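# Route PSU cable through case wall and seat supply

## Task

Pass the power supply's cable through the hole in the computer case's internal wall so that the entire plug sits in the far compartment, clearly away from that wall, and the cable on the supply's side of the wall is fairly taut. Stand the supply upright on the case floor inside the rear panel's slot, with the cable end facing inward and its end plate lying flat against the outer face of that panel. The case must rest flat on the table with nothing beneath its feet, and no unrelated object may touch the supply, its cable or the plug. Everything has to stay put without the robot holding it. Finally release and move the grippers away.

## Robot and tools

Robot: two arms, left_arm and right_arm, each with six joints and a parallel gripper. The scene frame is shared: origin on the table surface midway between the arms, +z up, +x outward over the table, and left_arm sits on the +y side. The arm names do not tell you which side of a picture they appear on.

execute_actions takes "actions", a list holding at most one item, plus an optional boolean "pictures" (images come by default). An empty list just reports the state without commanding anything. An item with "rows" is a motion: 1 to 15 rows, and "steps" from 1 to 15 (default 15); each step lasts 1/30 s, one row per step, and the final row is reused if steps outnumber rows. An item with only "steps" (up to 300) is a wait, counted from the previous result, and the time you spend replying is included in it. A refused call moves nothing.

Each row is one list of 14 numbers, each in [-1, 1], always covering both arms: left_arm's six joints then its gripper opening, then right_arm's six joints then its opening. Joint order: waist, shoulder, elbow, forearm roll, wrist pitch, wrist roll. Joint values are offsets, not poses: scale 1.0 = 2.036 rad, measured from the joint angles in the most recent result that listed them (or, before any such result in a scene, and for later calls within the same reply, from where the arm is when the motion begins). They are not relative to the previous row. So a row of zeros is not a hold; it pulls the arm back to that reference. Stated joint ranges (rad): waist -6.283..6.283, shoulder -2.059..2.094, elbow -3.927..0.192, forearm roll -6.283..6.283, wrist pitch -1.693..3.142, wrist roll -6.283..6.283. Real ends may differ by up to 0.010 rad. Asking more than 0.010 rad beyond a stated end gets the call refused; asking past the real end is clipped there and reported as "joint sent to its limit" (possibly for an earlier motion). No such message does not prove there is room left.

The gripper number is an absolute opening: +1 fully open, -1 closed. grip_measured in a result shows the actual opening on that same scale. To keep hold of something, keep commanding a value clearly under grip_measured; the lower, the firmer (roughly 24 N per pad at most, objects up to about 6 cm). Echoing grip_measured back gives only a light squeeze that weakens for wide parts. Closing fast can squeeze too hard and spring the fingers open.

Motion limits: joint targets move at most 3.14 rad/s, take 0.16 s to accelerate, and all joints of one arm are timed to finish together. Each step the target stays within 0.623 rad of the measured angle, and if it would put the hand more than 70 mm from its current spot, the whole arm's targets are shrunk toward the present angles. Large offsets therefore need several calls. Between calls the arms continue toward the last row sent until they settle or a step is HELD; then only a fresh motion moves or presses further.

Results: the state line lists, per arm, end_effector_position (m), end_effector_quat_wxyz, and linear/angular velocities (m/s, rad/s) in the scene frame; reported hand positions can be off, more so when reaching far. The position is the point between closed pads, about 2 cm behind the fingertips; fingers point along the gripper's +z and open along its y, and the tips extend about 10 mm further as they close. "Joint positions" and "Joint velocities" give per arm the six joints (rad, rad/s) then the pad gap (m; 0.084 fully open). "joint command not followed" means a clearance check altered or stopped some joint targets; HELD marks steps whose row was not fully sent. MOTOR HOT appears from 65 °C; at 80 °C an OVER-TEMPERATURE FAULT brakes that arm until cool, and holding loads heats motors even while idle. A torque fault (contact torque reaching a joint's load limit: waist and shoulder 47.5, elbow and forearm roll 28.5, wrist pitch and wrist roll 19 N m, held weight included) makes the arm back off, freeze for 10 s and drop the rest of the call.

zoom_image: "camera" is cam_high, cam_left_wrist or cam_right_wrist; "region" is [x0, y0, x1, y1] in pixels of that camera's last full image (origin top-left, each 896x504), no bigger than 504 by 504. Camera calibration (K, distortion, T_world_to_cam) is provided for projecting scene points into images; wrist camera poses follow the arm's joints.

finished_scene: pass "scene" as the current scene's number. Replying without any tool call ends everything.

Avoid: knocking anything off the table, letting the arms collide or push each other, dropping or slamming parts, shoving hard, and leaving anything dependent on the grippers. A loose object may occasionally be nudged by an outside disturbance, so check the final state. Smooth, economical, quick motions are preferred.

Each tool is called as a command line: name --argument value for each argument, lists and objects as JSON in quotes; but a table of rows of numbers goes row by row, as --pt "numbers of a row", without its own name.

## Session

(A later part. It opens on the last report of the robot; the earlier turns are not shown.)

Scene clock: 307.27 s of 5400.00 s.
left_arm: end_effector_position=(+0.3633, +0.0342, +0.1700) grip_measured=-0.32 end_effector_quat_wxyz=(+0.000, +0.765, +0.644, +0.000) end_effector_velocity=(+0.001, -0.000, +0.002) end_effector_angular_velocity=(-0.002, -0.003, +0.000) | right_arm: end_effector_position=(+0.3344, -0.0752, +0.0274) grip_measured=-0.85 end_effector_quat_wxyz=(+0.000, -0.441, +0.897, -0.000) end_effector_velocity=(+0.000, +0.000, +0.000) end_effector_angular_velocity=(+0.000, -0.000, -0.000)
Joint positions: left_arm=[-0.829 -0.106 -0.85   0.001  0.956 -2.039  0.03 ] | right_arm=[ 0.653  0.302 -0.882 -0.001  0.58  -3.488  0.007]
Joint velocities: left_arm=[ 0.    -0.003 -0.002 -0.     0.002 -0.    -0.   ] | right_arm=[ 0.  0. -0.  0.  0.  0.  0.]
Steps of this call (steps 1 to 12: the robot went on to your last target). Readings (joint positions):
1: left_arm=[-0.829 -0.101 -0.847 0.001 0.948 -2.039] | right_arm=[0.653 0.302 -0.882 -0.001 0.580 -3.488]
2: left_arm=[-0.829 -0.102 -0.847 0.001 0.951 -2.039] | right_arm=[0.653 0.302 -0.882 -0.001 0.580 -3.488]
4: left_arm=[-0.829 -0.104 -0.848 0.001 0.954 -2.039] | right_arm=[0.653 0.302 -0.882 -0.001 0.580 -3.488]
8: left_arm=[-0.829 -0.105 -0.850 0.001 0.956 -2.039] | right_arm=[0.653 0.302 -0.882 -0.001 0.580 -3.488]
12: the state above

execute_actions --actions '[{"rows": [[0.063,-0.0345,0.0356,0,-0.0011,0.0385,-0.3, 0.0293,0.0396,-0.0746,0,0.035,0.0293,-1]], "steps": 15}]' --pictures false

execute_actions --actions '[{"steps": 12}]'

Scene clock: 313.17 s of 5400.00 s.
left_arm: end_effector_position=(+0.3748, +0.0888, +0.1702) grip_measured=-0.32 end_effector_quat_wxyz=(+0.000, +0.749, +0.662, +0.000) end_effector_velocity=(+0.000, +0.007, -0.001) end_effector_angular_velocity=(+0.001, +0.001, +0.005) | right_arm: end_effector_position=(+0.3483, -0.0316, +0.0340) grip_measured=-0.85 end_effector_quat_wxyz=(+0.000, -0.441, +0.897, -0.000) end_effector_velocity=(+0.003, +0.006, +0.002) end_effector_angular_velocity=(-0.001, -0.000, -0.003)
Joint positions: left_arm=[-0.703 -0.175 -0.779  0.001  0.954 -1.961  0.03 ] | right_arm=[ 0.711  0.381 -1.031 -0.     0.65  -3.429  0.007]
Joint velocities: left_arm=[ 0.017 -0.009  0.011 -0.    -0.001  0.012  0.   ] | right_arm=[ 0.006  0.012 -0.025 -0.001  0.013  0.01   0.   ]
Steps of this call (steps 1 to 30: the robot went on to your last target; steps 31 to 90: nothing new was sent; then 2.40 s passed at rest; steps 91 to 105: all 15 steps of this action). Readings (joint positions):
91: left_arm=[-0.829 -0.107 -0.851 0.001 0.956 -2.038] | right_arm=[0.653 0.302 -0.883 -0.001 0.580 -3.488]
92: left_arm=[-0.826 -0.108 -0.848 0.001 0.956 -2.036] | right_arm=[0.654 0.304 -0.886 -0.001 0.583 -3.486]
94: left_arm=[-0.792 -0.127 -0.828 0.001 0.955 -2.014] | right_arm=[0.667 0.324 -0.922 -0.000 0.601 -3.471]
98: left_arm=[-0.720 -0.166 -0.790 0.001 0.955 -1.974] | right_arm=[0.702 0.368 -1.009 -0.001 0.638 -3.439]
105: the state above

Scene clock: 313.57 s of 5400.00 s.
left_arm: end_effector_position=(+0.3749, +0.0897, +0.1701) grip_measured=-0.32 end_effector_quat_wxyz=(+0.000, +0.749, +0.662, +0.000) end_effector_velocity=(+0.000, +0.001, +0.000) end_effector_angular_velocity=(-0.000, -0.000, +0.001) | right_arm: end_effector_position=(+0.3487, -0.0308, +0.0342) grip_measured=-0.85 end_effector_quat_wxyz=(+0.000, -0.441, +0.897, -0.000) end_effector_velocity=(-0.001, -0.000, -0.001) end_effector_angular_velocity=(-0.001, +0.001, +0.000)
Joint positions: left_arm=[-0.701 -0.176 -0.778  0.001  0.954 -1.96   0.03 ] | right_arm=[ 0.712  0.382 -1.034 -0.001  0.651 -3.428  0.007]
Joint velocities: left_arm=[ 0.001 -0.001  0.    -0.     0.     0.001  0.   ] | right_arm=[ 0.001  0.001  0.001  0.    -0.     0.    -0.   ]
Steps of this call (steps 1 to 12: the robot went on to your last target). Readings (joint positions):
1: left_arm=[-0.703 -0.175 -0.779 0.001 0.954 -1.961] | right_arm=[0.711 0.381 -1.032 -0.001 0.651 -3.429]
2: left_arm=[-0.702 -0.176 -0.779 0.001 0.954 -1.961] | right_arm=[0.712 0.382 -1.033 -0.001 0.651 -3.429]
4: left_arm=[-0.702 -0.176 -0.778 0.001 0.954 -1.961] | right_arm=[0.712 0.382 -1.033 -0.001 0.651 -3.428]
8: left_arm=[-0.701 -0.176 -0.778 0.001 0.954 -1.960] | right_arm=[0.712 0.382 -1.034 -0.001 0.651 -3.428]
12: the state above
camera_calibration (this result's frames):
cam_left_wrist: T_world_to_cam=[[0.98939, -0.143614, -0.0219508, -0.319015], [-0.143561, -0.989633, 0.00401247, 0.210878], [-0.0222995, -0.000818629, -0.999751, 0.306415], [0, 0, 0, 1]] pos_world=[0.352737, 0.163127, 0.29849]
cam_right_wrist: T_world_to_cam=[[-0.791456, 0.61093, -0.019057, 0.33159], [0.611094, 0.791549, -0.0038524, -0.121487], [0.012731, -0.0146946, -0.999811, 0.159776], [0, 0, 0, 1]] pos_world=[0.334644, -0.104067, 0.165597]

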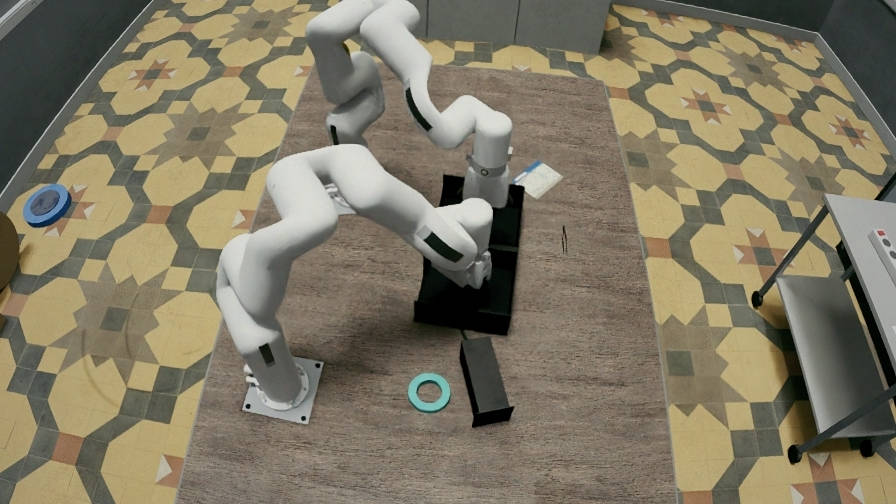

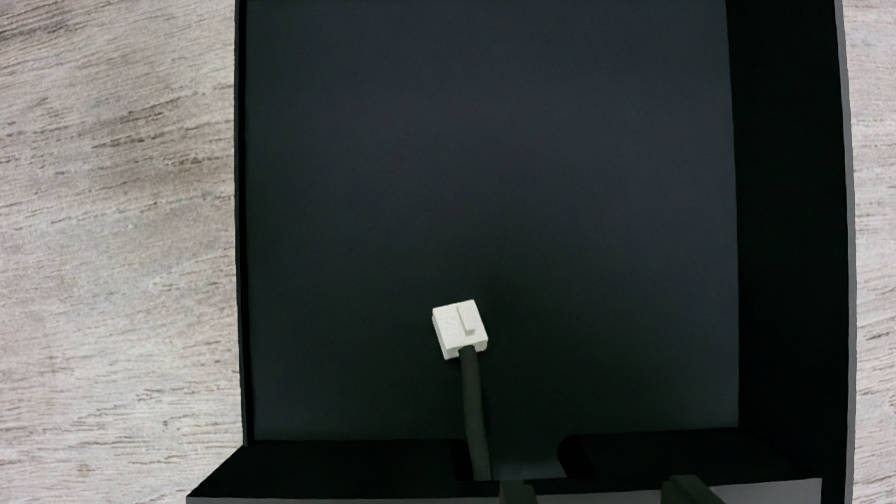

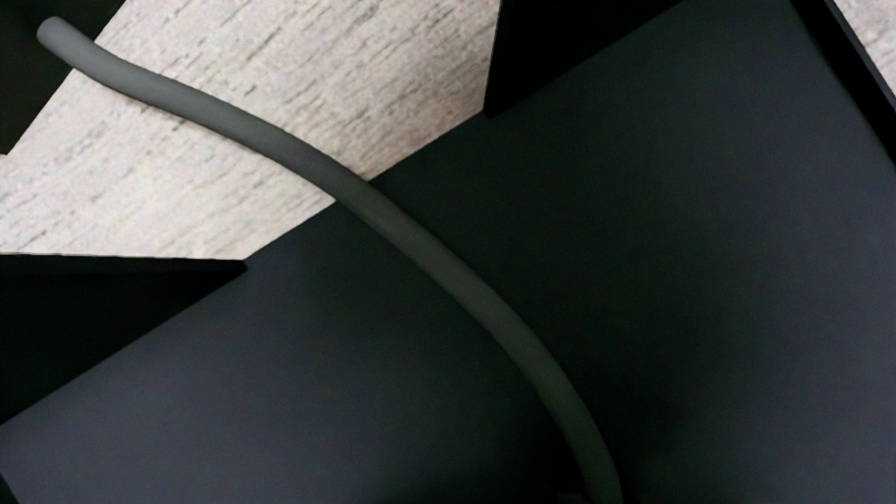

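execute_actions --actions '[{"rows": [[0.0288,0.0741,0.1401,0,-0.2142,-0.0699,0.1, 0,0,0,0,0,0,-1]], "steps": 15}]' --pictures false

execute_actions --actions '[{"steps": 15}]'

Scene clock: 339.10 s of 5400.00 s.
left_arm: end_effector_position=(+0.3482, +0.1273, +0.0486) grip_measured=+0.09 end_effector_quat_wxyz=(-0.003, +0.684, +0.729, -0.001) end_effector_velocity=(-0.023, +0.029, -0.074) end_effector_angular_velocity=(-0.022, -0.046, +0.155) | right_arm: end_effector_position=(+0.3487, -0.0308, +0.0342) grip_measured=-0.85 end_effector_quat_wxyz=(+0.000, -0.441, +0.897, -0.000) end_effector_velocity=(-0.001, -0.001, -0.001) end_effector_angular_velocity=(-0.002, +0.001, +0.001)
Joint positions: left_arm=[-0.647 -0.035 -0.511  0.001  0.552 -2.092  0.048] | right_arm=[ 0.712  0.382 -1.034 -0.001  0.651 -3.428  0.007]
Joint velocities: left_arm=[ 0.043  0.104  0.196 -0.    -0.352 -0.112  0.   ] | right_arm=[ 0.     0.001  0.002 -0.001 -0.     0.     0.   ]
Steps of this call (steps 1 to 15: the robot went on to your last target; steps 16 to 90: nothing new was sent; then 22.03 s passed at rest; steps 91 to 105: all 15 steps of this action). Readings (joint positions):
91: left_arm=[-0.701 -0.176 -0.778 0.001 0.954 -1.960] | right_arm=[0.712 0.382 -1.034 -0.001 0.651 -3.428]
92: left_arm=[-0.700 -0.175 -0.776 0.001 0.949 -1.962] | right_arm=[0.712 0.382 -1.034 -0.001 0.651 -3.428]
94: left_arm=[-0.695 -0.164 -0.753 0.001 0.906 -1.975] | right_arm=[0.712 0.382 -1.034 -0.001 0.651 -3.428]
98: left_arm=[-0.674 -0.107 -0.647 0.001 0.758 -2.024] | right_arm=[0.712 0.382 -1.034 -0.001 0.651 -3.428]
105: the state above

Scene clock: 339.60 s of 5400.00 s.
left_arm: end_effector_position=(+0.3466, +0.1297, +0.0424) grip_measured=+0.09 end_effector_quat_wxyz=(+0.000, +0.679, +0.734, +0.000) end_effector_velocity=(-0.001, +0.001, -0.001) end_effector_angular_velocity=(+0.001, +0.003, +0.002) | right_arm: end_effector_position=(+0.3487, -0.0308, +0.0342) grip_measured=-0.85 end_effector_quat_wxyz=(+0.000, -0.441, +0.897, -0.000) end_effector_velocity=(+0.001, +0.001, +0.002) end_effector_angular_velocity=(+0.002, -0.003, +0.000)
Joint positions: left_arm=[-0.643 -0.026 -0.493  0.001  0.518 -2.102  0.048] | right_arm=[ 0.712  0.382 -1.034 -0.001  0.651 -3.428  0.007]
Joint velocities: left_arm=[ 0.     0.002  0.002  0.    -0.001 -0.002  0.   ] | right_arm=[ 0.    -0.001 -0.003 -0.    -0.     0.    -0.   ]
Steps of this call (steps 1 to 15: the robot went on to your last target). Readings (joint positions):
1: left_arm=[-0.645 -0.032 -0.506 0.001 0.542 -2.095] | right_arm=[0.712 0.382 -1.034 -0.001 0.651 -3.428]
2: left_arm=[-0.645 -0.030 -0.503 0.001 0.535 -2.097] | right_arm=[0.712 0.382 -1.034 -0.001 0.651 -3.428]
4: left_arm=[-0.644 -0.029 -0.499 0.001 0.526 -2.100] | right_arm=[0.712 0.382 -1.034 -0.001 0.651 -3.428]
8: left_arm=[-0.643 -0.027 -0.495 0.001 0.520 -2.102] | right_arm=[0.712 0.382 -1.034 -0.001 0.651 -3.428]
15: the state above
camera_calibration (this result's frames):
cam_left_wrist: T_world_to_cam=[[0.998179, 0.0563503, -0.0215053, -0.317105], [0.0564605, -0.998394, 0.00455077, 0.178616], [-0.0212144, -0.00575669, -0.999758, 0.17832], [0, 0, 0, 1]] pos_world=[0.310225, 0.197225, 0.170644]
cam_right_wrist: T_world_to_cam=[[-0.791456, 0.610929, -0.0190569, 0.331589], [0.611094, 0.791549, -0.00385217, -0.121487], [0.0127311, -0.0146944, -0.999811, 0.159776], [0, 0, 0, 1]] pos_world=[0.334644, -0.104067, 0.165597]

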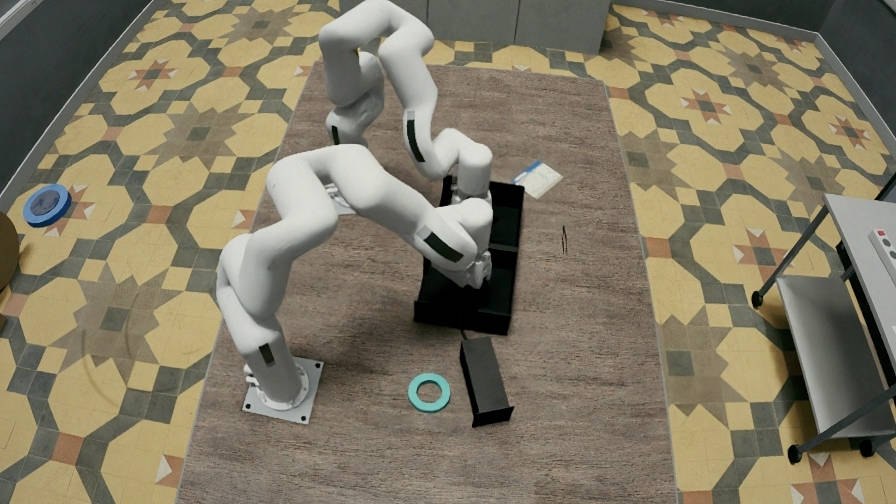

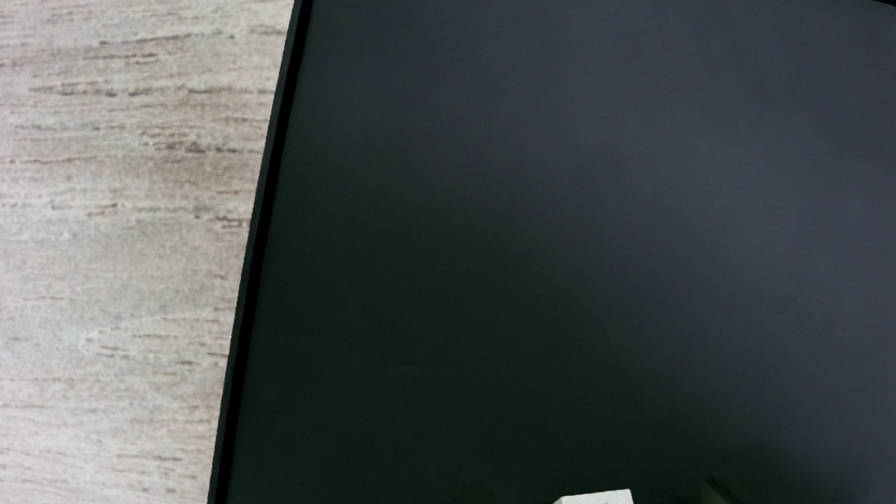

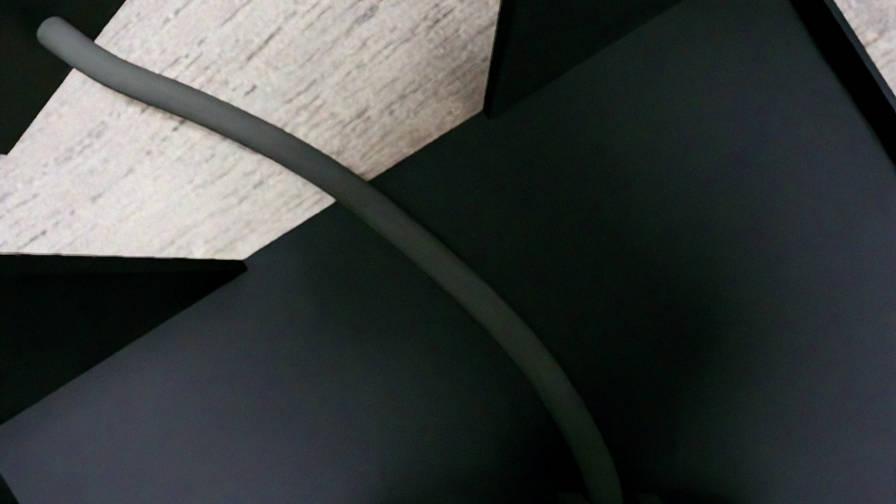

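execute_actions --actions '[{"rows": [[0,0.0087,0,0,-0.0087,0,0.1, 0,0,0,0,0,0,-1],[0,0.0087,0,0,-0.0087,0,0.1, 0,0,0,0,0,0,-1],[0,0.0087,0,0,-0.0087,0,0.1, 0,0,0,0,0,0,-1],[0,0.0087,0,0,-0.0087,0,0.1, 0,0,0,0,0,0,-1],[0,0.0087,0,0,-0.0087,0,0.0, 0,0,0,0,0,0,-1],[0,0.0087,0,0,-0.0087,0,-0.15, 0,0,0,0,0,0,-1],[0,0.0087,0,0,-0.0087,0,-0.3, 0,0,0,0,0,0,-1],[0,0.0087,0,0,-0.0087,0,-0.45, 0,0,0,0,0,0,-1],[0,0.0087,0,0,-0.0087,0,-0.6, 0,0,0,0,0,0,-1],[0,0.0087,0,0,-0.0087,0,-0.8, 0,0,0,0,0,0,-1],[0,0.0087,0,0,-0.0087,0,-1, 0,0,0,0,0,0,-1]], "steps": 15}]' --pictures false

execute_actions --actions '[{"steps": 8}]' --pictures false

Scene clock: 345.10 s of 5400.00 s.
left_arm: end_effector_position=(+0.3470, +0.1295, +0.0374) grip_measured=-0.61 end_effector_quat_wxyz=(+0.000, +0.679, +0.734, +0.000) end_effector_velocity=(+0.000, +0.000, -0.000) end_effector_angular_velocity=(-0.000, -0.000, +0.003) | right_arm: end_effector_position=(+0.3487, -0.0308, +0.0342) grip_measured=-0.85 end_effector_quat_wxyz=(+0.000, -0.441, +0.897, -0.000) end_effector_velocity=(-0.000, -0.000, -0.000) end_effector_angular_velocity=(-0.000, +0.001, -0.000)
Joint positions: left_arm=[-0.643 -0.008 -0.493  0.001  0.501 -2.102  0.017] | right_arm=[ 0.712  0.382 -1.034 -0.001  0.651 -3.428  0.007]
Joint velocities: left_arm=[ 0.001  0.002 -0.    -0.    -0.002 -0.002  0.   ] | right_arm=[-0.    -0.     0.001  0.     0.     0.    -0.   ]
Steps of this call (steps 1 to 15: the robot went on to your last target; steps 16 to 90: nothing new was sent; then 2.00 s passed at rest; steps 91 to 105: all 15 steps of this action). Readings (joint positions):
91: left_arm=[-0.642 -0.025 -0.493 0.001 0.518 -2.103] | right_arm=[0.712 0.382 -1.034 -0.001 0.651 -3.428]
92: left_arm=[-0.642 -0.023 -0.493 0.001 0.515 -2.103] | right_arm=[0.712 0.382 -1.034 -0.001 0.651 -3.428]
94: left_arm=[-0.643 -0.016 -0.493 0.001 0.509 -2.103] | right_arm=[0.712 0.382 -1.034 -0.001 0.651 -3.428]
98: left_arm=[-0.643 -0.010 -0.493 0.001 0.503 -2.103] | right_arm=[0.712 0.382 -1.034 -0.001 0.651 -3.428]
105: the state above

Scene clock: 345.37 s of 5400.00 s.
left_arm: end_effector_position=(+0.3470, +0.1295, +0.0374) grip_measured=-0.61 end_effector_quat_wxyz=(+0.000, +0.679, +0.734, +0.000) end_effector_velocity=(-0.000, +0.000, -0.000) end_effector_angular_velocity=(+0.000, +0.000, +0.000) | right_arm: end_effector_position=(+0.3487, -0.0308, +0.0342) grip_measured=-0.85 end_effector_quat_wxyz=(+0.000, -0.441, +0.897, -0.000) end_effector_velocity=(-0.000, -0.000, -0.000) end_effector_angular_velocity=(-0.001, +0.001, +0.000)
Joint positions: left_arm=[-0.643 -0.008 -0.493  0.001  0.5   -2.102  0.017] | right_arm=[ 0.712  0.382 -1.034 -0.001  0.651 -3.428  0.007]
Joint velocities: left_arm=[0. 0. 0. 0. 0. 0. 0.] | right_arm=[ 0.     0.     0.    -0.001  0.001  0.    -0.   ]
Steps of this call (steps 1 to 8: the robot went on to your last target). Readings (joint positions):
1: left_arm=[-0.643 -0.008 -0.493 0.001 0.500 -2.102] | right_arm=[0.712 0.382 -1.034 -0.001 0.651 -3.428]
2: left_arm=[-0.643 -0.008 -0.493 0.001 0.500 -2.102] | right_arm=[0.712 0.382 -1.034 -0.001 0.651 -3.428]
4: left_arm=[-0.643 -0.008 -0.493 0.001 0.500 -2.102] | right_arm=[0.712 0.382 -1.034 -0.001 0.651 -3.428]
8: the state above

execute_actions --actions '[{"rows": [[0,0,0,0,0,0,-1, 0,0,0,0,0,0,-0.6],[0,0,0,0,0,0,-1, 0,0,0,0,0,0,-0.4],[0,0,0,0,0,0,-1, 0,0,0,0,0,0,-0.2],[0,0,0,0,0,0,-1, 0,0,0,0,0,0,0],[0,0,0,0,0,0,-1, 0,0,0,0,0,0,0],[0,0,0,0,0,0,-1, 0,0,0,0,0,0,0],[0,0,0,0,0,0,-1, 0,-0.05,-0.01,0,0.06,0,0]], "steps": 15}]' --pictures false

execute_actions --actions '[{"rows": [[0,0,0,0,0,0,-1, -0.2262,-0.1821,-0.0667,0,0.2493,-0.6329,1]], "steps": 15}]' --pictures false

execute_actions --actions '[{"steps": 25}]'

Scene clock: 354.90 s of 5400.00 s.
left_arm: end_effector_position=(+0.3470, +0.1295, +0.0374) grip_measured=-0.61 end_effector_quat_wxyz=(+0.000, +0.679, +0.734, +0.000) end_effector_velocity=(-0.000, -0.000, -0.000) end_effector_angular_velocity=(+0.000, +0.000, -0.002) | right_arm: end_effector_position=(+0.3513, -0.0288, +0.0814) grip_measured=-0.01 end_effector_quat_wxyz=(+0.005, -0.441, +0.897, +0.001) end_effector_velocity=(-0.025, -0.018, +0.030) end_effector_angular_velocity=(-0.048, +0.067, -0.001)
Joint positions: left_arm=[-0.643 -0.008 -0.493  0.001  0.5   -2.102  0.017] | right_arm=[ 0.712  0.289 -1.057 -0.001  0.758 -3.428  0.044]
Joint velocities: left_arm=[-0.001  0.    -0.    -0.     0.     0.001  0.   ] | right_arm=[-0.001 -0.1    0.019  0.     0.164 -0.     0.   ]
Steps of this call (steps 1 to 15: the robot went on to your last target; steps 16 to 90: nothing new was sent; then 6.03 s passed at rest; steps 91 to 105: all 15 steps of this action). Readings (joint positions):
91: left_arm=[-0.643 -0.008 -0.493 0.001 0.500 -2.102] | right_arm=[0.712 0.382 -1.034 -0.001 0.651 -3.428]
92: left_arm=[-0.643 -0.008 -0.493 0.001 0.500 -2.102] | right_arm=[0.712 0.382 -1.034 -0.001 0.651 -3.428]
94: left_arm=[-0.643 -0.008 -0.493 0.001 0.500 -2.102] | right_arm=[0.713 0.382 -1.035 -0.000 0.651 -3.428]
98: left_arm=[-0.643 -0.008 -0.493 0.001 0.500 -2.102] | right_arm=[0.712 0.380 -1.035 -0.000 0.656 -3.428]
105: the state above

Scene clock: 355.40 s of 5400.00 s.
left_arm: end_effector_position=(+0.3470, +0.1295, +0.0374) grip_measured=-0.61 end_effector_quat_wxyz=(+0.000, +0.679, +0.734, +0.000) end_effector_velocity=(+0.000, -0.000, +0.000) end_effector_angular_velocity=(-0.000, -0.000, +0.001) | right_arm: end_effector_position=(+0.3972, -0.1368, +0.1824) grip_measured=+1.00 end_effector_quat_wxyz=(+0.003, -0.513, +0.859, -0.001) end_effector_velocity=(+0.052, -0.257, +0.227) end_effector_angular_velocity=(-0.003, -0.012, +0.706)
Joint positions: left_arm=[-0.643 -0.008 -0.493  0.001  0.5   -2.102  0.017] | right_arm=[ 0.478  0.099 -1.124 -0.001  1.02  -3.826  0.084]
Joint velocities: left_arm=[-0.    -0.    -0.    -0.    -0.    -0.002  0.   ] | right_arm=[-0.523 -0.419 -0.157 -0.     0.566 -1.229 -0.   ]
Steps of this call (steps 1 to 15: all 15 steps of this action). Readings (joint positions):
1: left_arm=[-0.643 -0.008 -0.493 0.001 0.500 -2.102] | right_arm=[0.712 0.286 -1.056 -0.001 0.763 -3.428]
2: left_arm=[-0.643 -0.008 -0.493 0.001 0.500 -2.102] | right_arm=[0.710 0.283 -1.055 -0.001 0.769 -3.433]
4: left_arm=[-0.643 -0.008 -0.493 0.001 0.500 -2.102] | right_arm=[0.685 0.264 -1.059 -0.000 0.802 -3.471]
8: left_arm=[-0.643 -0.008 -0.493 0.001 0.500 -2.102] | right_arm=[0.604 0.199 -1.087 -0.001 0.883 -3.583]
15: the state above

Scene clock: 356.23 s of 5400.00 s.
left_arm: end_effector_position=(+0.3470, +0.1295, +0.0374) grip_measured=-0.61 end_effector_quat_wxyz=(+0.000, +0.679, +0.734, +0.000) end_effector_velocity=(-0.000, -0.000, -0.000) end_effector_angular_velocity=(+0.000, +0.000, -0.002) | right_arm: end_effector_position=(+0.3948, -0.2485, +0.2778) grip_measured=+1.00 end_effector_quat_wxyz=(-0.003, +0.764, -0.645, +0.003) end_effector_velocity=(+0.000, -0.003, +0.004) end_effector_angular_velocity=(-0.001, -0.005, +0.015)
Joint positions: left_arm=[-0.643 -0.008 -0.493  0.001  0.5   -2.102  0.017] | right_arm=[ 0.253 -0.081 -1.192 -0.001  1.265 -4.714  0.084]
Joint velocities: left_arm=[-0.    -0.     0.     0.     0.     0.001  0.   ] | right_arm=[-0.006 -0.006 -0.003 -0.001  0.004 -0.02  -0.   ]
Steps of this call (steps 1 to 25: the robot went on to your last target). Readings (joint positions):
1: left_arm=[-0.643 -0.008 -0.493 0.001 0.500 -2.102] | right_arm=[0.460 0.085 -1.130 -0.001 1.039 -3.868]
2: left_arm=[-0.643 -0.008 -0.493 0.001 0.500 -2.102] | right_arm=[0.443 0.071 -1.135 -0.001 1.057 -3.913]
4: left_arm=[-0.643 -0.008 -0.493 0.001 0.500 -2.102] | right_arm=[0.409 0.044 -1.145 -0.001 1.094 -4.012]
8: left_arm=[-0.643 -0.008 -0.493 0.001 0.500 -2.102] | right_arm=[0.345 -0.007 -1.164 -0.001 1.164 -4.258]
25: the state above
camera_calibration (this result's frames):
cam_left_wrist: T_world_to_cam=[[0.998182, 0.0563391, -0.0214356, -0.317612], [0.05645, -0.998395, 0.00460367, 0.178412], [-0.0211418, -0.00580534, -0.99976, 0.173319], [0, 0, 0, 1]] pos_world=[0.310627, 0.197026, 0.165647]
cam_right_wrist: T_world_to_cam=[[-0.985376, -0.168236, -0.0270322, 0.390885], [-0.16817, 0.985747, -0.00469543, 0.379734], [0.0274369, -0.0000807503, -0.999624, 0.397246], [0, 0, 0, 1]] pos_world=[0.43813, -0.308528, 0.409446]

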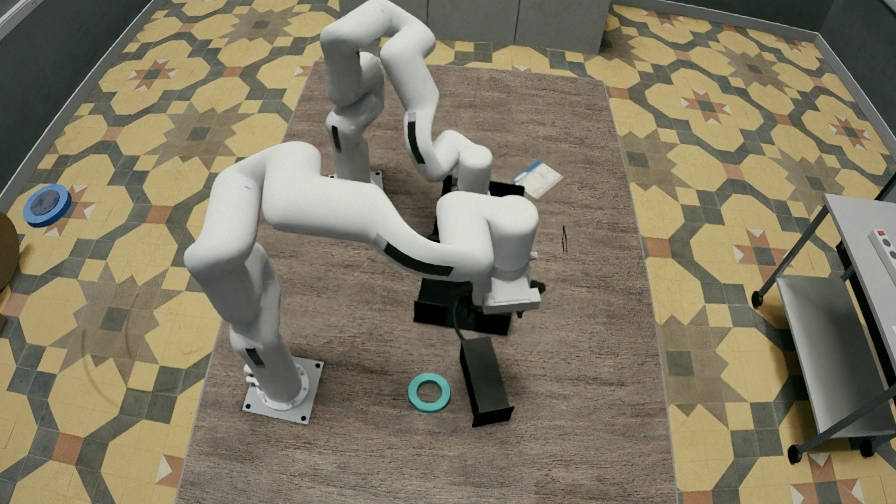

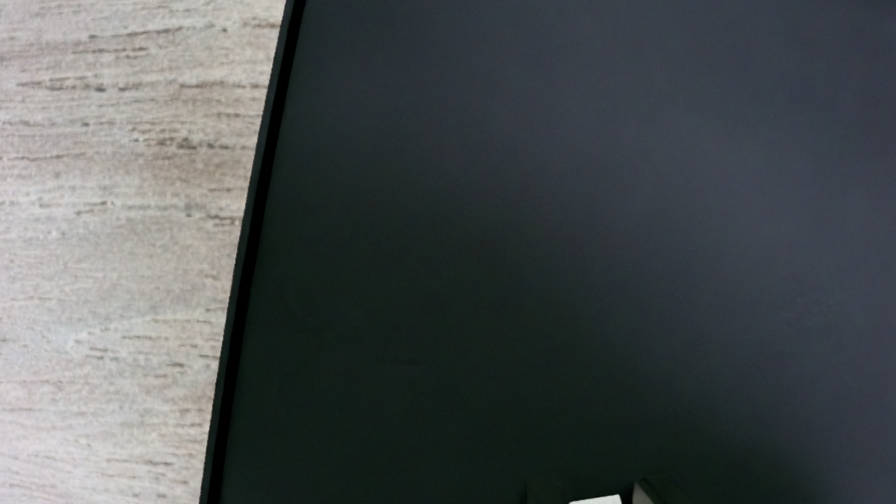

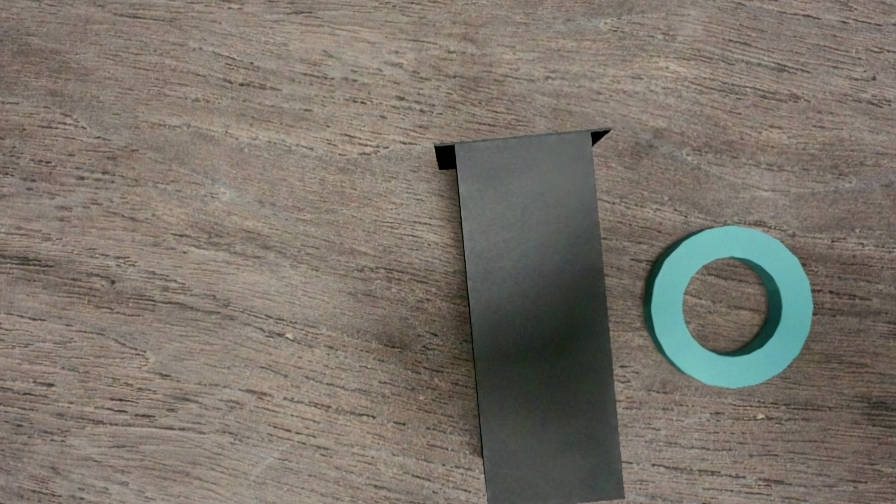

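execute_actions --actions '[]'

Scene clock: 368.40 s of 5400.00 s.
left_arm: end_effector_position=(+0.3470, +0.1295, +0.0374) grip_measured=-0.61 end_effector_quat_wxyz=(+0.000, +0.679, +0.734, +0.000) end_effector_velocity=(+0.000, -0.000, +0.000) end_effector_angular_velocity=(-0.000, -0.001, +0.002) | right_arm: end_effector_position=(+0.3949, -0.2489, +0.2784) grip_measured=+1.00 end_effector_quat_wxyz=(-0.003, +0.765, -0.644, +0.003) end_effector_velocity=(-0.000, -0.000, -0.001) end_effector_angular_velocity=(-0.001, +0.002, +0.001)
Joint positions: left_arm=[-0.643 -0.008 -0.493  0.001  0.5   -2.102  0.017] | right_arm=[ 0.252 -0.082 -1.193 -0.001  1.265 -4.717  0.084]
Joint velocities: left_arm=[-0.    -0.    -0.     0.    -0.    -0.002 -0.   ] | right_arm=[ 0.     0.001  0.001 -0.     0.    -0.001  0.   ]
Steps of this call (steps 1 to 30: the robot went on to your last target; steps 31 to 90: nothing new was sent; then 9.17 s passed at rest). Readings (joint positions):
1: left_arm=[-0.643 -0.008 -0.493 0.001 0.500 -2.102] | right_arm=[0.253 -0.081 -1.192 -0.001 1.265 -4.715]
2: left_arm=[-0.643 -0.008 -0.493 0.001 0.500 -2.102] | right_arm=[0.252 -0.082 -1.192 -0.001 1.265 -4.715]
4: left_arm=[-0.643 -0.008 -0.493 0.001 0.500 -2.102] | right_arm=[0.252 -0.082 -1.192 -0.001 1.265 -4.716]
8: left_arm=[-0.643 -0.008 -0.493 0.001 0.500 -2.102] | right_arm=[0.252 -0.082 -1.192 -0.001 1.265 -4.716]
90: the state above
All arms were judged still, so your last target was given up. Only a new action makes them travel on or press farther. Fingers that are still opening or closing keep moving.
camera_calibration (this result's frames):
cam_left_wrist: T_world_to_cam=[[0.998182, 0.056339, -0.0214355, -0.317612], [0.0564498, -0.998395, 0.00460373, 0.178412], [-0.0211417, -0.00580539, -0.99976, 0.173319], [0, 0, 0, 1]] pos_world=[0.310627, 0.197026, 0.165647]
cam_right_wrist: T_world_to_cam=[[-0.985131, -0.169518, -0.0279546, 0.390764], [-0.169451, 0.985527, -0.00476665, 0.380645], [0.0283581, 0.0000411725, -0.999598, 0.397482], [0, 0, 0, 1]] pos_world=[0.438182, -0.308911, 0.41006]

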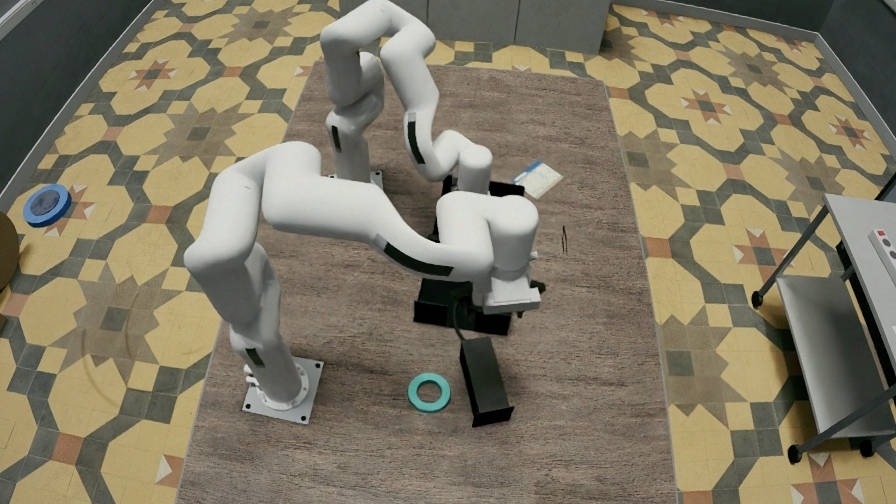

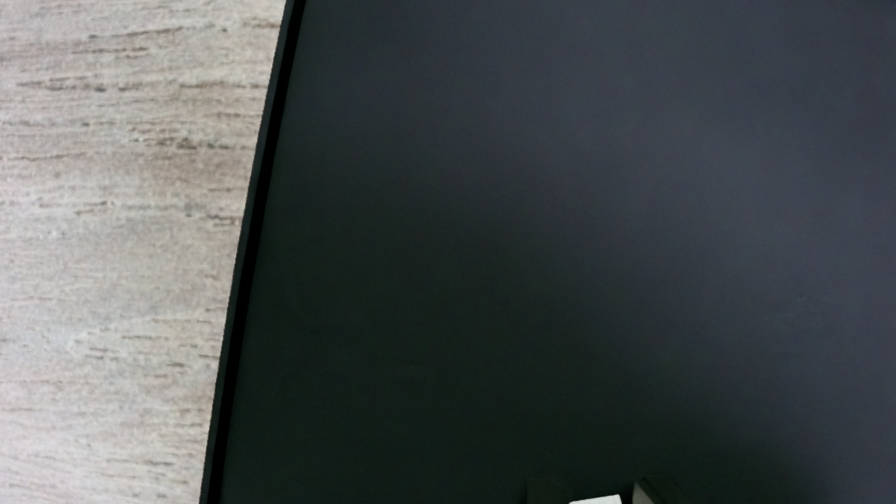

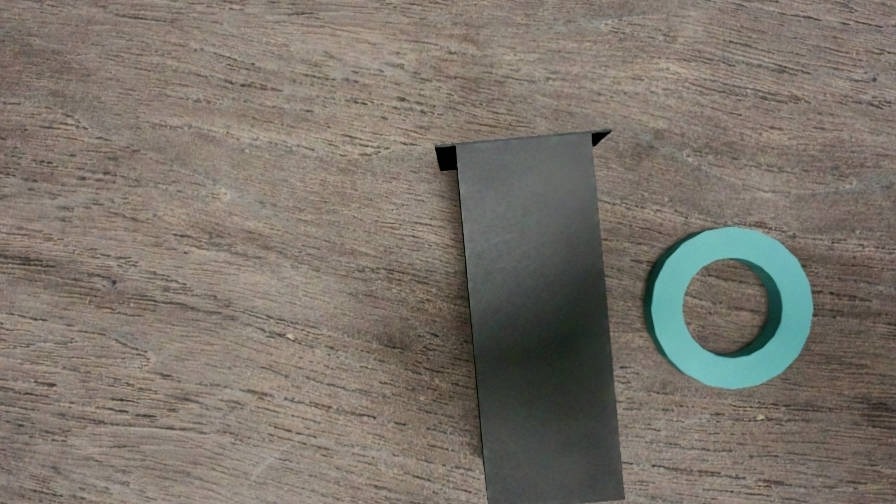

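execute_actions --actions '[{"rows": [[0,0,0,0,0,0,-1,-0.0387,0.0552,0.123,0,-0.1733,-0.0786,1]], "steps": 15}]' --pictures false

execute_actions --actions '[{"steps": 15}]'

Scene clock: 374.93 s of 5400.00 s.
left_arm: end_effector_position=(+0.3470, +0.1295, +0.0374) grip_measured=-0.61 end_effector_quat_wxyz=(+0.000, +0.679, +0.734, +0.000) end_effector_velocity=(+0.000, -0.000, +0.000) end_effector_angular_velocity=(-0.000, -0.000, +0.000) | right_arm: end_effector_position=(+0.3968, -0.2831, +0.1552) grip_measured=+1.00 end_effector_quat_wxyz=(+0.002, +0.789, -0.615, -0.002) end_effector_velocity=(+0.009, -0.018, -0.050) end_effector_angular_velocity=(+0.007, -0.068, +0.061)
Joint positions: left_arm=[-0.643 -0.008 -0.493  0.001  0.5   -2.102  0.017] | right_arm=[ 0.177  0.025 -0.954 -0.001  0.935 -4.867  0.084]
Joint velocities: left_arm=[-0.     0.    -0.001 -0.     0.    -0.    -0.   ] | right_arm=[-0.042  0.047  0.117 -0.    -0.232 -0.103  0.   ]
Steps of this call (steps 1 to 90: nothing new was sent; then 3.03 s passed at rest; steps 91 to 105: all 15 steps of this action). Readings (joint positions):
91: left_arm=[-0.643 -0.008 -0.493 0.001 0.500 -2.102] | right_arm=[0.252 -0.082 -1.192 -0.001 1.265 -4.717]
92: left_arm=[-0.643 -0.008 -0.493 0.001 0.500 -2.102] | right_arm=[0.251 -0.081 -1.190 -0.001 1.260 -4.719]
94: left_arm=[-0.643 -0.008 -0.493 0.001 0.500 -2.102] | right_arm=[0.243 -0.072 -1.167 -0.001 1.219 -4.737]
98: left_arm=[-0.643 -0.008 -0.493 0.001 0.500 -2.102] | right_arm=[0.213 -0.025 -1.066 -0.001 1.091 -4.796]
105: the state above

Scene clock: 375.43 s of 5400.00 s.
left_arm: end_effector_position=(+0.3470, +0.1295, +0.0374) grip_measured=-0.61 end_effector_quat_wxyz=(+0.000, +0.679, +0.734, +0.000) end_effector_velocity=(+0.000, -0.000, +0.000) end_effector_angular_velocity=(-0.000, -0.001, -0.001) | right_arm: end_effector_position=(+0.3972, -0.2849, +0.1501) grip_measured=+1.00 end_effector_quat_wxyz=(+0.000, +0.790, -0.613, +0.000) end_effector_velocity=(-0.000, -0.000, -0.001) end_effector_angular_velocity=(-0.000, +0.001, -0.000)
Joint positions: left_arm=[-0.643 -0.008 -0.493  0.001  0.5   -2.102  0.017] | right_arm=[ 0.173  0.03  -0.943 -0.001  0.913 -4.876  0.084]
Joint velocities: left_arm=[-0.    -0.    -0.     0.    -0.     0.001 -0.   ] | right_arm=[-0.001  0.002  0.001 -0.    -0.001 -0.    -0.   ]
Steps of this call (steps 1 to 15: the robot went on to your last target). Readings (joint positions):
1: left_arm=[-0.643 -0.008 -0.493 0.001 0.500 -2.102] | right_arm=[0.176 0.027 -0.952 -0.001 0.928 -4.870]
2: left_arm=[-0.643 -0.008 -0.493 0.001 0.500 -2.102] | right_arm=[0.175 0.027 -0.950 -0.001 0.923 -4.872]
4: left_arm=[-0.643 -0.008 -0.493 0.001 0.500 -2.102] | right_arm=[0.174 0.028 -0.948 -0.001 0.918 -4.874]
8: left_arm=[-0.643 -0.008 -0.493 0.001 0.500 -2.102] | right_arm=[0.174 0.029 -0.944 -0.001 0.914 -4.876]
15: the state above
camera_calibration (this result's frames):
cam_left_wrist: T_world_to_cam=[[0.998182, 0.0563389, -0.0214354, -0.317612], [0.0564498, -0.998395, 0.00460375, 0.178412], [-0.0211417, -0.0058054, -0.99976, 0.173319], [0, 0, 0, 1]] pos_world=[0.310627, 0.197026, 0.165647]
cam_right_wrist: T_world_to_cam=[[-0.968285, -0.249169, -0.018414, 0.352593], [-0.249127, 0.96846, -0.00460827, 0.442602], [0.0189814, 0.000125292, -0.99982, 0.27297], [0, 0, 0, 1]] pos_world=[0.446493, -0.340822, 0.281453]

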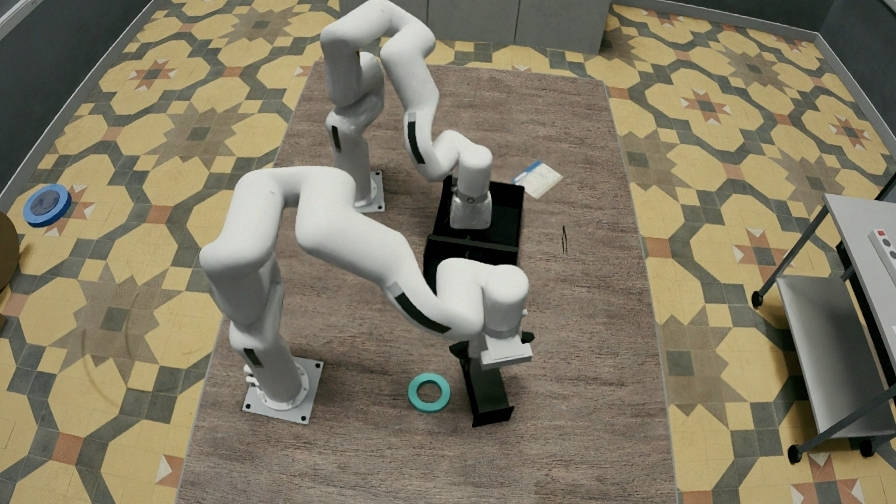

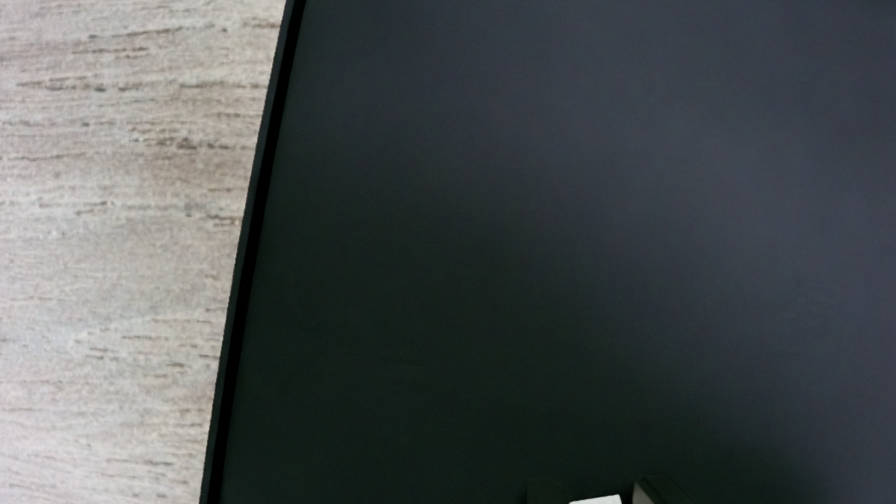

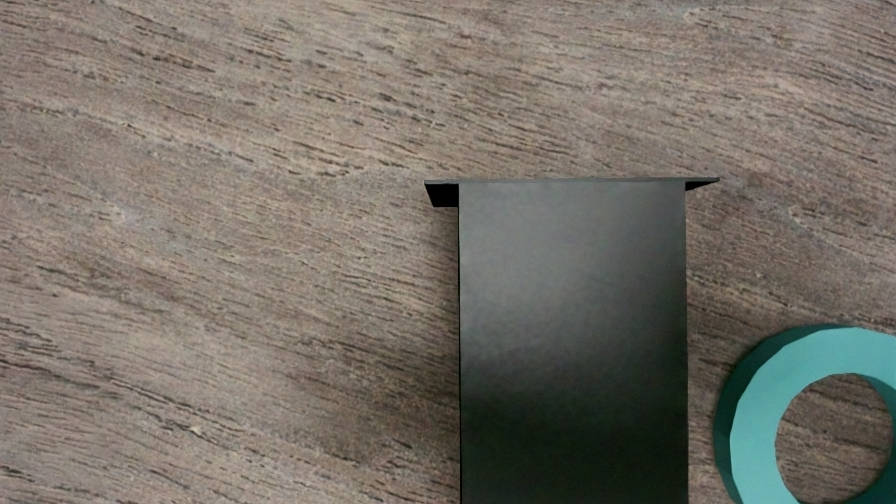

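execute_actions --actions '[{"rows": [[0,0,0,0,0,0,-1,0,0.0701,0.0371,0,-0.1072,0,1]], "steps": 15}]' --pictures false

execute_actions --actions '[{"steps": 10}]' --pictures false

execute_actions --actions '[{"rows": [[0,0,0,0,0,0,-1,0,0,0,0,0,0,-0.3]], "steps": 15}]' --pictures false

Scene clock: 379.87 s of 5400.00 s.
left_arm: end_effector_position=(+0.3470, +0.1295, +0.0374) grip_measured=-0.61 end_effector_quat_wxyz=(+0.000, +0.679, +0.734, +0.000) end_effector_velocity=(+0.000, +0.000, -0.000) end_effector_angular_velocity=(-0.000, +0.000, -0.000) | right_arm: end_effector_position=(+0.3982, -0.2847, +0.0753) grip_measured=+1.00 end_effector_quat_wxyz=(-0.001, +0.790, -0.612, +0.001) end_effector_velocity=(+0.001, +0.000, -0.011) end_effector_angular_velocity=(+0.001, -0.011, -0.000)
Joint positions: left_arm=[-0.643 -0.008 -0.493  0.001  0.5   -2.102  0.017] | right_arm=[ 0.173  0.169 -0.87  -0.001  0.699 -4.876  0.084]
Joint velocities: left_arm=[ 0.001 -0.     0.    -0.    -0.     0.001 -0.   ] | right_arm=[ 0.     0.022  0.013  0.    -0.046  0.    -0.   ]
Steps of this call (steps 1 to 15: the robot went on to your last target; steps 16 to 90: nothing new was sent; then 0.93 s passed at rest; steps 91 to 105: all 15 steps of this action). Readings (joint positions):
91: left_arm=[-0.643 -0.008 -0.493 0.001 0.500 -2.102] | right_arm=[0.173 0.030 -0.942 -0.001 0.912 -4.877]
92: left_arm=[-0.643 -0.008 -0.493 0.001 0.500 -2.102] | right_arm=[0.173 0.032 -0.941 -0.001 0.908 -4.877]
94: left_arm=[-0.643 -0.008 -0.493 0.001 0.500 -2.102] | right_arm=[0.173 0.055 -0.932 -0.001 0.866 -4.877]
98: left_arm=[-0.643 -0.008 -0.493 0.001 0.500 -2.102] | right_arm=[0.173 0.143 -0.879 -0.001 0.747 -4.876]
105: the state above

Scene clock: 380.20 s of 5400.00 s.
left_arm: end_effector_position=(+0.3470, +0.1295, +0.0374) grip_measured=-0.61 end_effector_quat_wxyz=(+0.000, +0.679, +0.734, +0.000) end_effector_velocity=(+0.000, +0.000, +0.000) end_effector_angular_velocity=(-0.000, -0.001, +0.001) | right_arm: end_effector_position=(+0.3973, -0.2848, +0.0732) grip_measured=+1.00 end_effector_quat_wxyz=(+0.000, +0.790, -0.612, +0.000) end_effector_velocity=(-0.001, -0.000, -0.002) end_effector_angular_velocity=(-0.000, +0.003, -0.000)
Joint positions: left_arm=[-0.643 -0.008 -0.493  0.001  0.5   -2.102  0.017] | right_arm=[ 0.173  0.172 -0.867 -0.001  0.695 -4.876  0.084]
Joint velocities: left_arm=[ 0.001  0.    -0.001 -0.    -0.    -0.001  0.   ] | right_arm=[-0.     0.002  0.002  0.    -0.001  0.    -0.   ]
Steps of this call (steps 1 to 10: the robot went on to your last target). Readings (joint positions):
1: left_arm=[-0.643 -0.008 -0.493 0.001 0.500 -2.102] | right_arm=[0.173 0.170 -0.869 -0.001 0.697 -4.876]
2: left_arm=[-0.643 -0.008 -0.493 0.001 0.500 -2.102] | right_arm=[0.173 0.170 -0.869 -0.001 0.697 -4.876]
4: left_arm=[-0.643 -0.008 -0.493 0.001 0.500 -2.102] | right_arm=[0.173 0.171 -0.868 -0.001 0.696 -4.876]
8: left_arm=[-0.643 -0.008 -0.493 0.001 0.500 -2.102] | right_arm=[0.173 0.172 -0.867 -0.001 0.695 -4.876]
10: the state above

Scene clock: 380.70 s of 5400.00 s.
left_arm: end_effector_position=(+0.3470, +0.1295, +0.0374) grip_measured=-0.61 end_effector_quat_wxyz=(+0.000, +0.679, +0.734, +0.000) end_effector_velocity=(+0.000, -0.000, +0.000) end_effector_angular_velocity=(-0.000, -0.000, +0.001) | right_arm: end_effector_position=(+0.3973, -0.2848, +0.0732) grip_measured=+0.50 end_effector_quat_wxyz=(+0.000, +0.790, -0.612, +0.000) end_effector_velocity=(-0.000, -0.000, +0.000) end_effector_angular_velocity=(-0.000, -0.000, +0.002)
Joint positions: left_arm=[-0.643 -0.008 -0.493  0.001  0.5   -2.102  0.017] | right_arm=[ 0.173  0.172 -0.867 -0.001  0.695 -4.876  0.065]
Joint velocities: left_arm=[-0.     0.    -0.    -0.     0.    -0.001 -0.   ] | right_arm=[-0.    -0.     0.    -0.001 -0.    -0.001  0.   ]
Steps of this call (steps 1 to 15: all 15 steps of this action). Readings (joint positions):
1: left_arm=[-0.643 -0.008 -0.493 0.001 0.500 -2.102] | right_arm=[0.173 0.172 -0.867 -0.001 0.695 -4.876]
2: left_arm=[-0.643 -0.008 -0.493 0.001 0.500 -2.102] | right_arm=[0.173 0.172 -0.867 -0.001 0.695 -4.876]
4: left_arm=[-0.643 -0.008 -0.493 0.001 0.500 -2.102] | right_arm=[0.173 0.172 -0.867 -0.001 0.695 -4.877]
8: left_arm=[-0.643 -0.008 -0.493 0.001 0.500 -2.102] | right_arm=[0.173 0.172 -0.867 -0.001 0.695 -4.876]
15: the state above

execute_actions --actions '[{"rows": [[0,0,0,0,0,0,-1,0,-0.0438,-0.0183,0,0.0621,0,-0.3],[0,0,0,0,0,0,-1,0,-0.0438,-0.0183,0,0.0621,0,-0.3],[0,0,0,0,0,0,-1,0,-0.0438,-0.0183,0,0.0621,0,-0.3],[0,0,0,0,0,0,-1,0,-0.0438,-0.0183,0,0.0621,0,-0.3],[0,0,0,0,0,0,-1,0,-0.0438,-0.0183,0,0.0621,0,-0.3],[0,0,0,0,0,0,-1,0,-0.0438,-0.0183,0,0.0621,0,-0.3],[0,0,0,0,0,0,-1,0,-0.0438,-0.0183,0,0.0621,0,-0.3],[0,0,0,0,0,0,-1,0,-0.0438,-0.0183,0,0.0621,0,-0.3],[0,0,0,0,0,0,-1,0.0653,-0.1426,0.0964,0,0.0462,0.248,-0.3]], "steps": 15}]' --pictures false

execute_actions --actions '[{"steps": 20}]'

Scene clock: 407.53 s of 5400.00 s.
left_arm: end_effector_position=(+0.3470, +0.1295, +0.0374) grip_measured=-0.61 end_effector_quat_wxyz=(+0.000, +0.679, +0.734, +0.000) end_effector_velocity=(-0.000, +0.000, -0.000) end_effector_angular_velocity=(+0.000, +0.000, +0.001) | right_arm: end_effector_position=(+0.3685, -0.2633, +0.1179) grip_measured=+0.50 end_effector_quat_wxyz=(-0.000, +0.739, -0.673, +0.001) end_effector_velocity=(-0.291, +0.199, +0.009) end_effector_angular_velocity=(+0.003, +0.037, -1.377)
Joint positions: left_arm=[-0.643 -0.008 -0.493  0.001  0.5   -2.102  0.017] | right_arm=[ 0.229  0.001 -0.804 -0.001  0.801 -4.661  0.065]
Joint velocities: left_arm=[ 0.    -0.     0.     0.    -0.    -0.001  0.   ] | right_arm=[ 0.553 -0.812  0.917  0.008 -0.068  1.924  0.   ]
Steps of this call (steps 1 to 15: the robot went on to your last target; steps 16 to 90: nothing new was sent; then 23.33 s passed at rest; steps 91 to 105: all 15 steps of this action). Readings (joint positions):
91: left_arm=[-0.643 -0.008 -0.493 0.001 0.500 -2.102] | right_arm=[0.173 0.172 -0.867 -0.001 0.695 -4.876]
92: left_arm=[-0.643 -0.008 -0.493 0.001 0.500 -2.102] | right_arm=[0.173 0.171 -0.868 -0.001 0.698 -4.876]
94: left_arm=[-0.643 -0.008 -0.493 0.001 0.500 -2.102] | right_arm=[0.173 0.150 -0.871 -0.001 0.737 -4.876]
98: left_arm=[-0.643 -0.008 -0.493 0.001 0.500 -2.102] | right_arm=[0.173 0.096 -0.902 -0.001 0.798 -4.876]
105: the state above

Scene clock: 408.20 s of 5400.00 s.
left_arm: end_effector_position=(+0.3470, +0.1295, +0.0374) grip_measured=-0.61 end_effector_quat_wxyz=(+0.000, +0.679, +0.734, +0.000) end_effector_velocity=(+0.000, -0.000, +0.000) end_effector_angular_velocity=(+0.000, +0.000, +0.001) | right_arm: end_effector_position=(+0.3266, -0.2388, +0.1181) grip_measured=+0.50 end_effector_quat_wxyz=(-0.000, +0.664, -0.748, +0.000) end_effector_velocity=(-0.001, +0.001, -0.000) end_effector_angular_velocity=(-0.001, +0.001, -0.002)
Joint positions: left_arm=[-0.643 -0.008 -0.493  0.001  0.5   -2.102  0.017] | right_arm=[ 0.306 -0.118 -0.671 -0.001  0.789 -4.372  0.065]
Joint velocities: left_arm=[-0.    -0.    -0.     0.     0.    -0.001  0.   ] | right_arm=[ 0.002 -0.002  0.003 -0.001  0.     0.004  0.   ]
Steps of this call (steps 1 to 20: the robot went on to your last target). Readings (joint positions):
1: left_arm=[-0.643 -0.008 -0.493 0.001 0.500 -2.102] | right_arm=[0.247 -0.026 -0.773 -0.000 0.799 -4.598]
2: left_arm=[-0.643 -0.008 -0.493 0.001 0.500 -2.102] | right_arm=[0.264 -0.050 -0.746 -0.000 0.797 -4.540]
4: left_arm=[-0.643 -0.008 -0.493 0.001 0.500 -2.102] | right_arm=[0.287 -0.085 -0.705 -0.000 0.794 -4.456]
8: left_arm=[-0.643 -0.008 -0.493 0.001 0.500 -2.102] | right_arm=[0.301 -0.110 -0.680 -0.001 0.790 -4.392]
20: the state above
camera_calibration (this result's frames):
cam_left_wrist: T_world_to_cam=[[0.998181, 0.0563406, -0.021443, -0.317609], [0.0564515, -0.998395, 0.00459931, 0.178414], [-0.0211494, -0.00580143, -0.999759, 0.173319], [0, 0, 0, 1]] pos_world=[0.310625, 0.197028, 0.165646]
cam_right_wrist: T_world_to_cam=[[-0.992645, 0.11955, -0.019066, 0.391196], [0.119655, 0.992805, -0.00446463, 0.265632], [0.0183951, -0.00671314, -0.999808, 0.240857], [0, 0, 0, 1]] pos_world=[0.352104, -0.308871, 0.249455]

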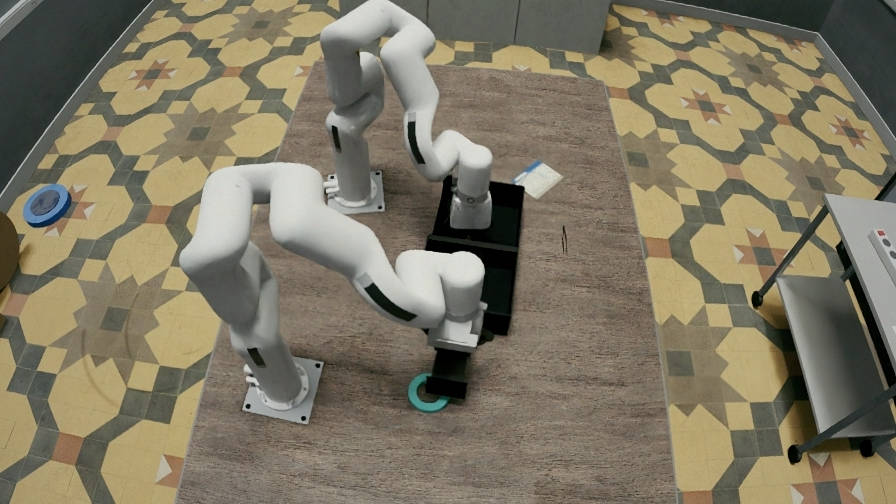

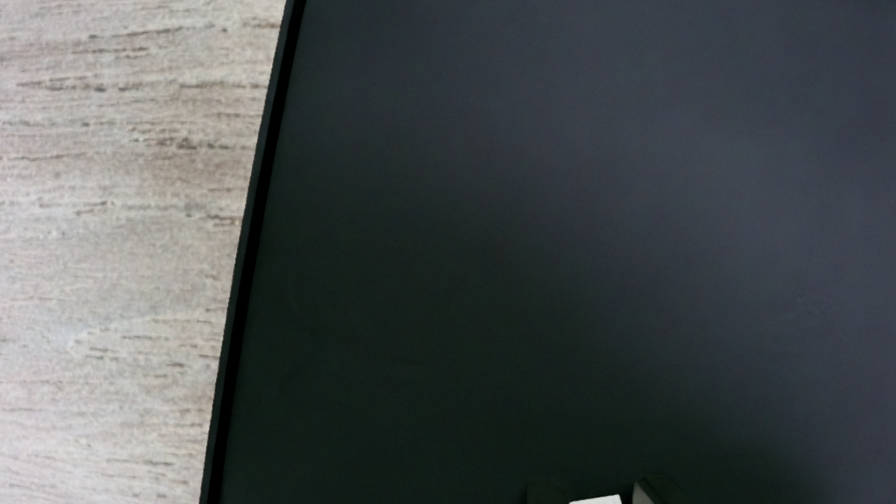

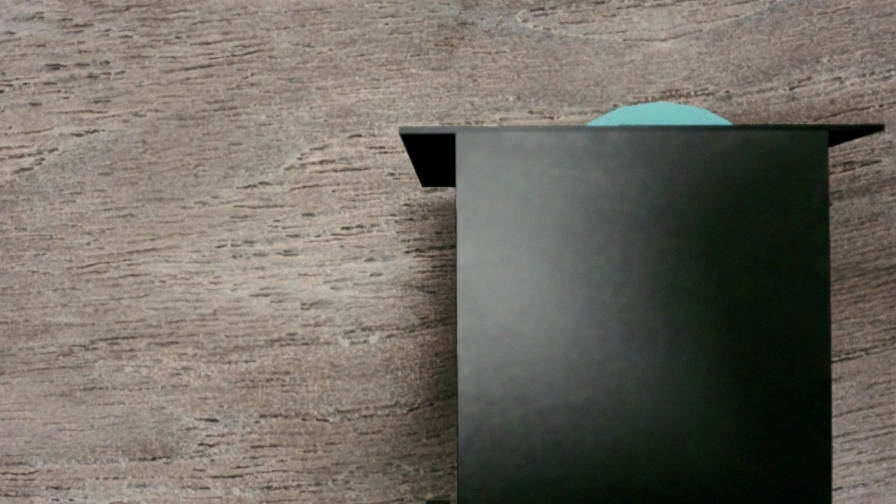

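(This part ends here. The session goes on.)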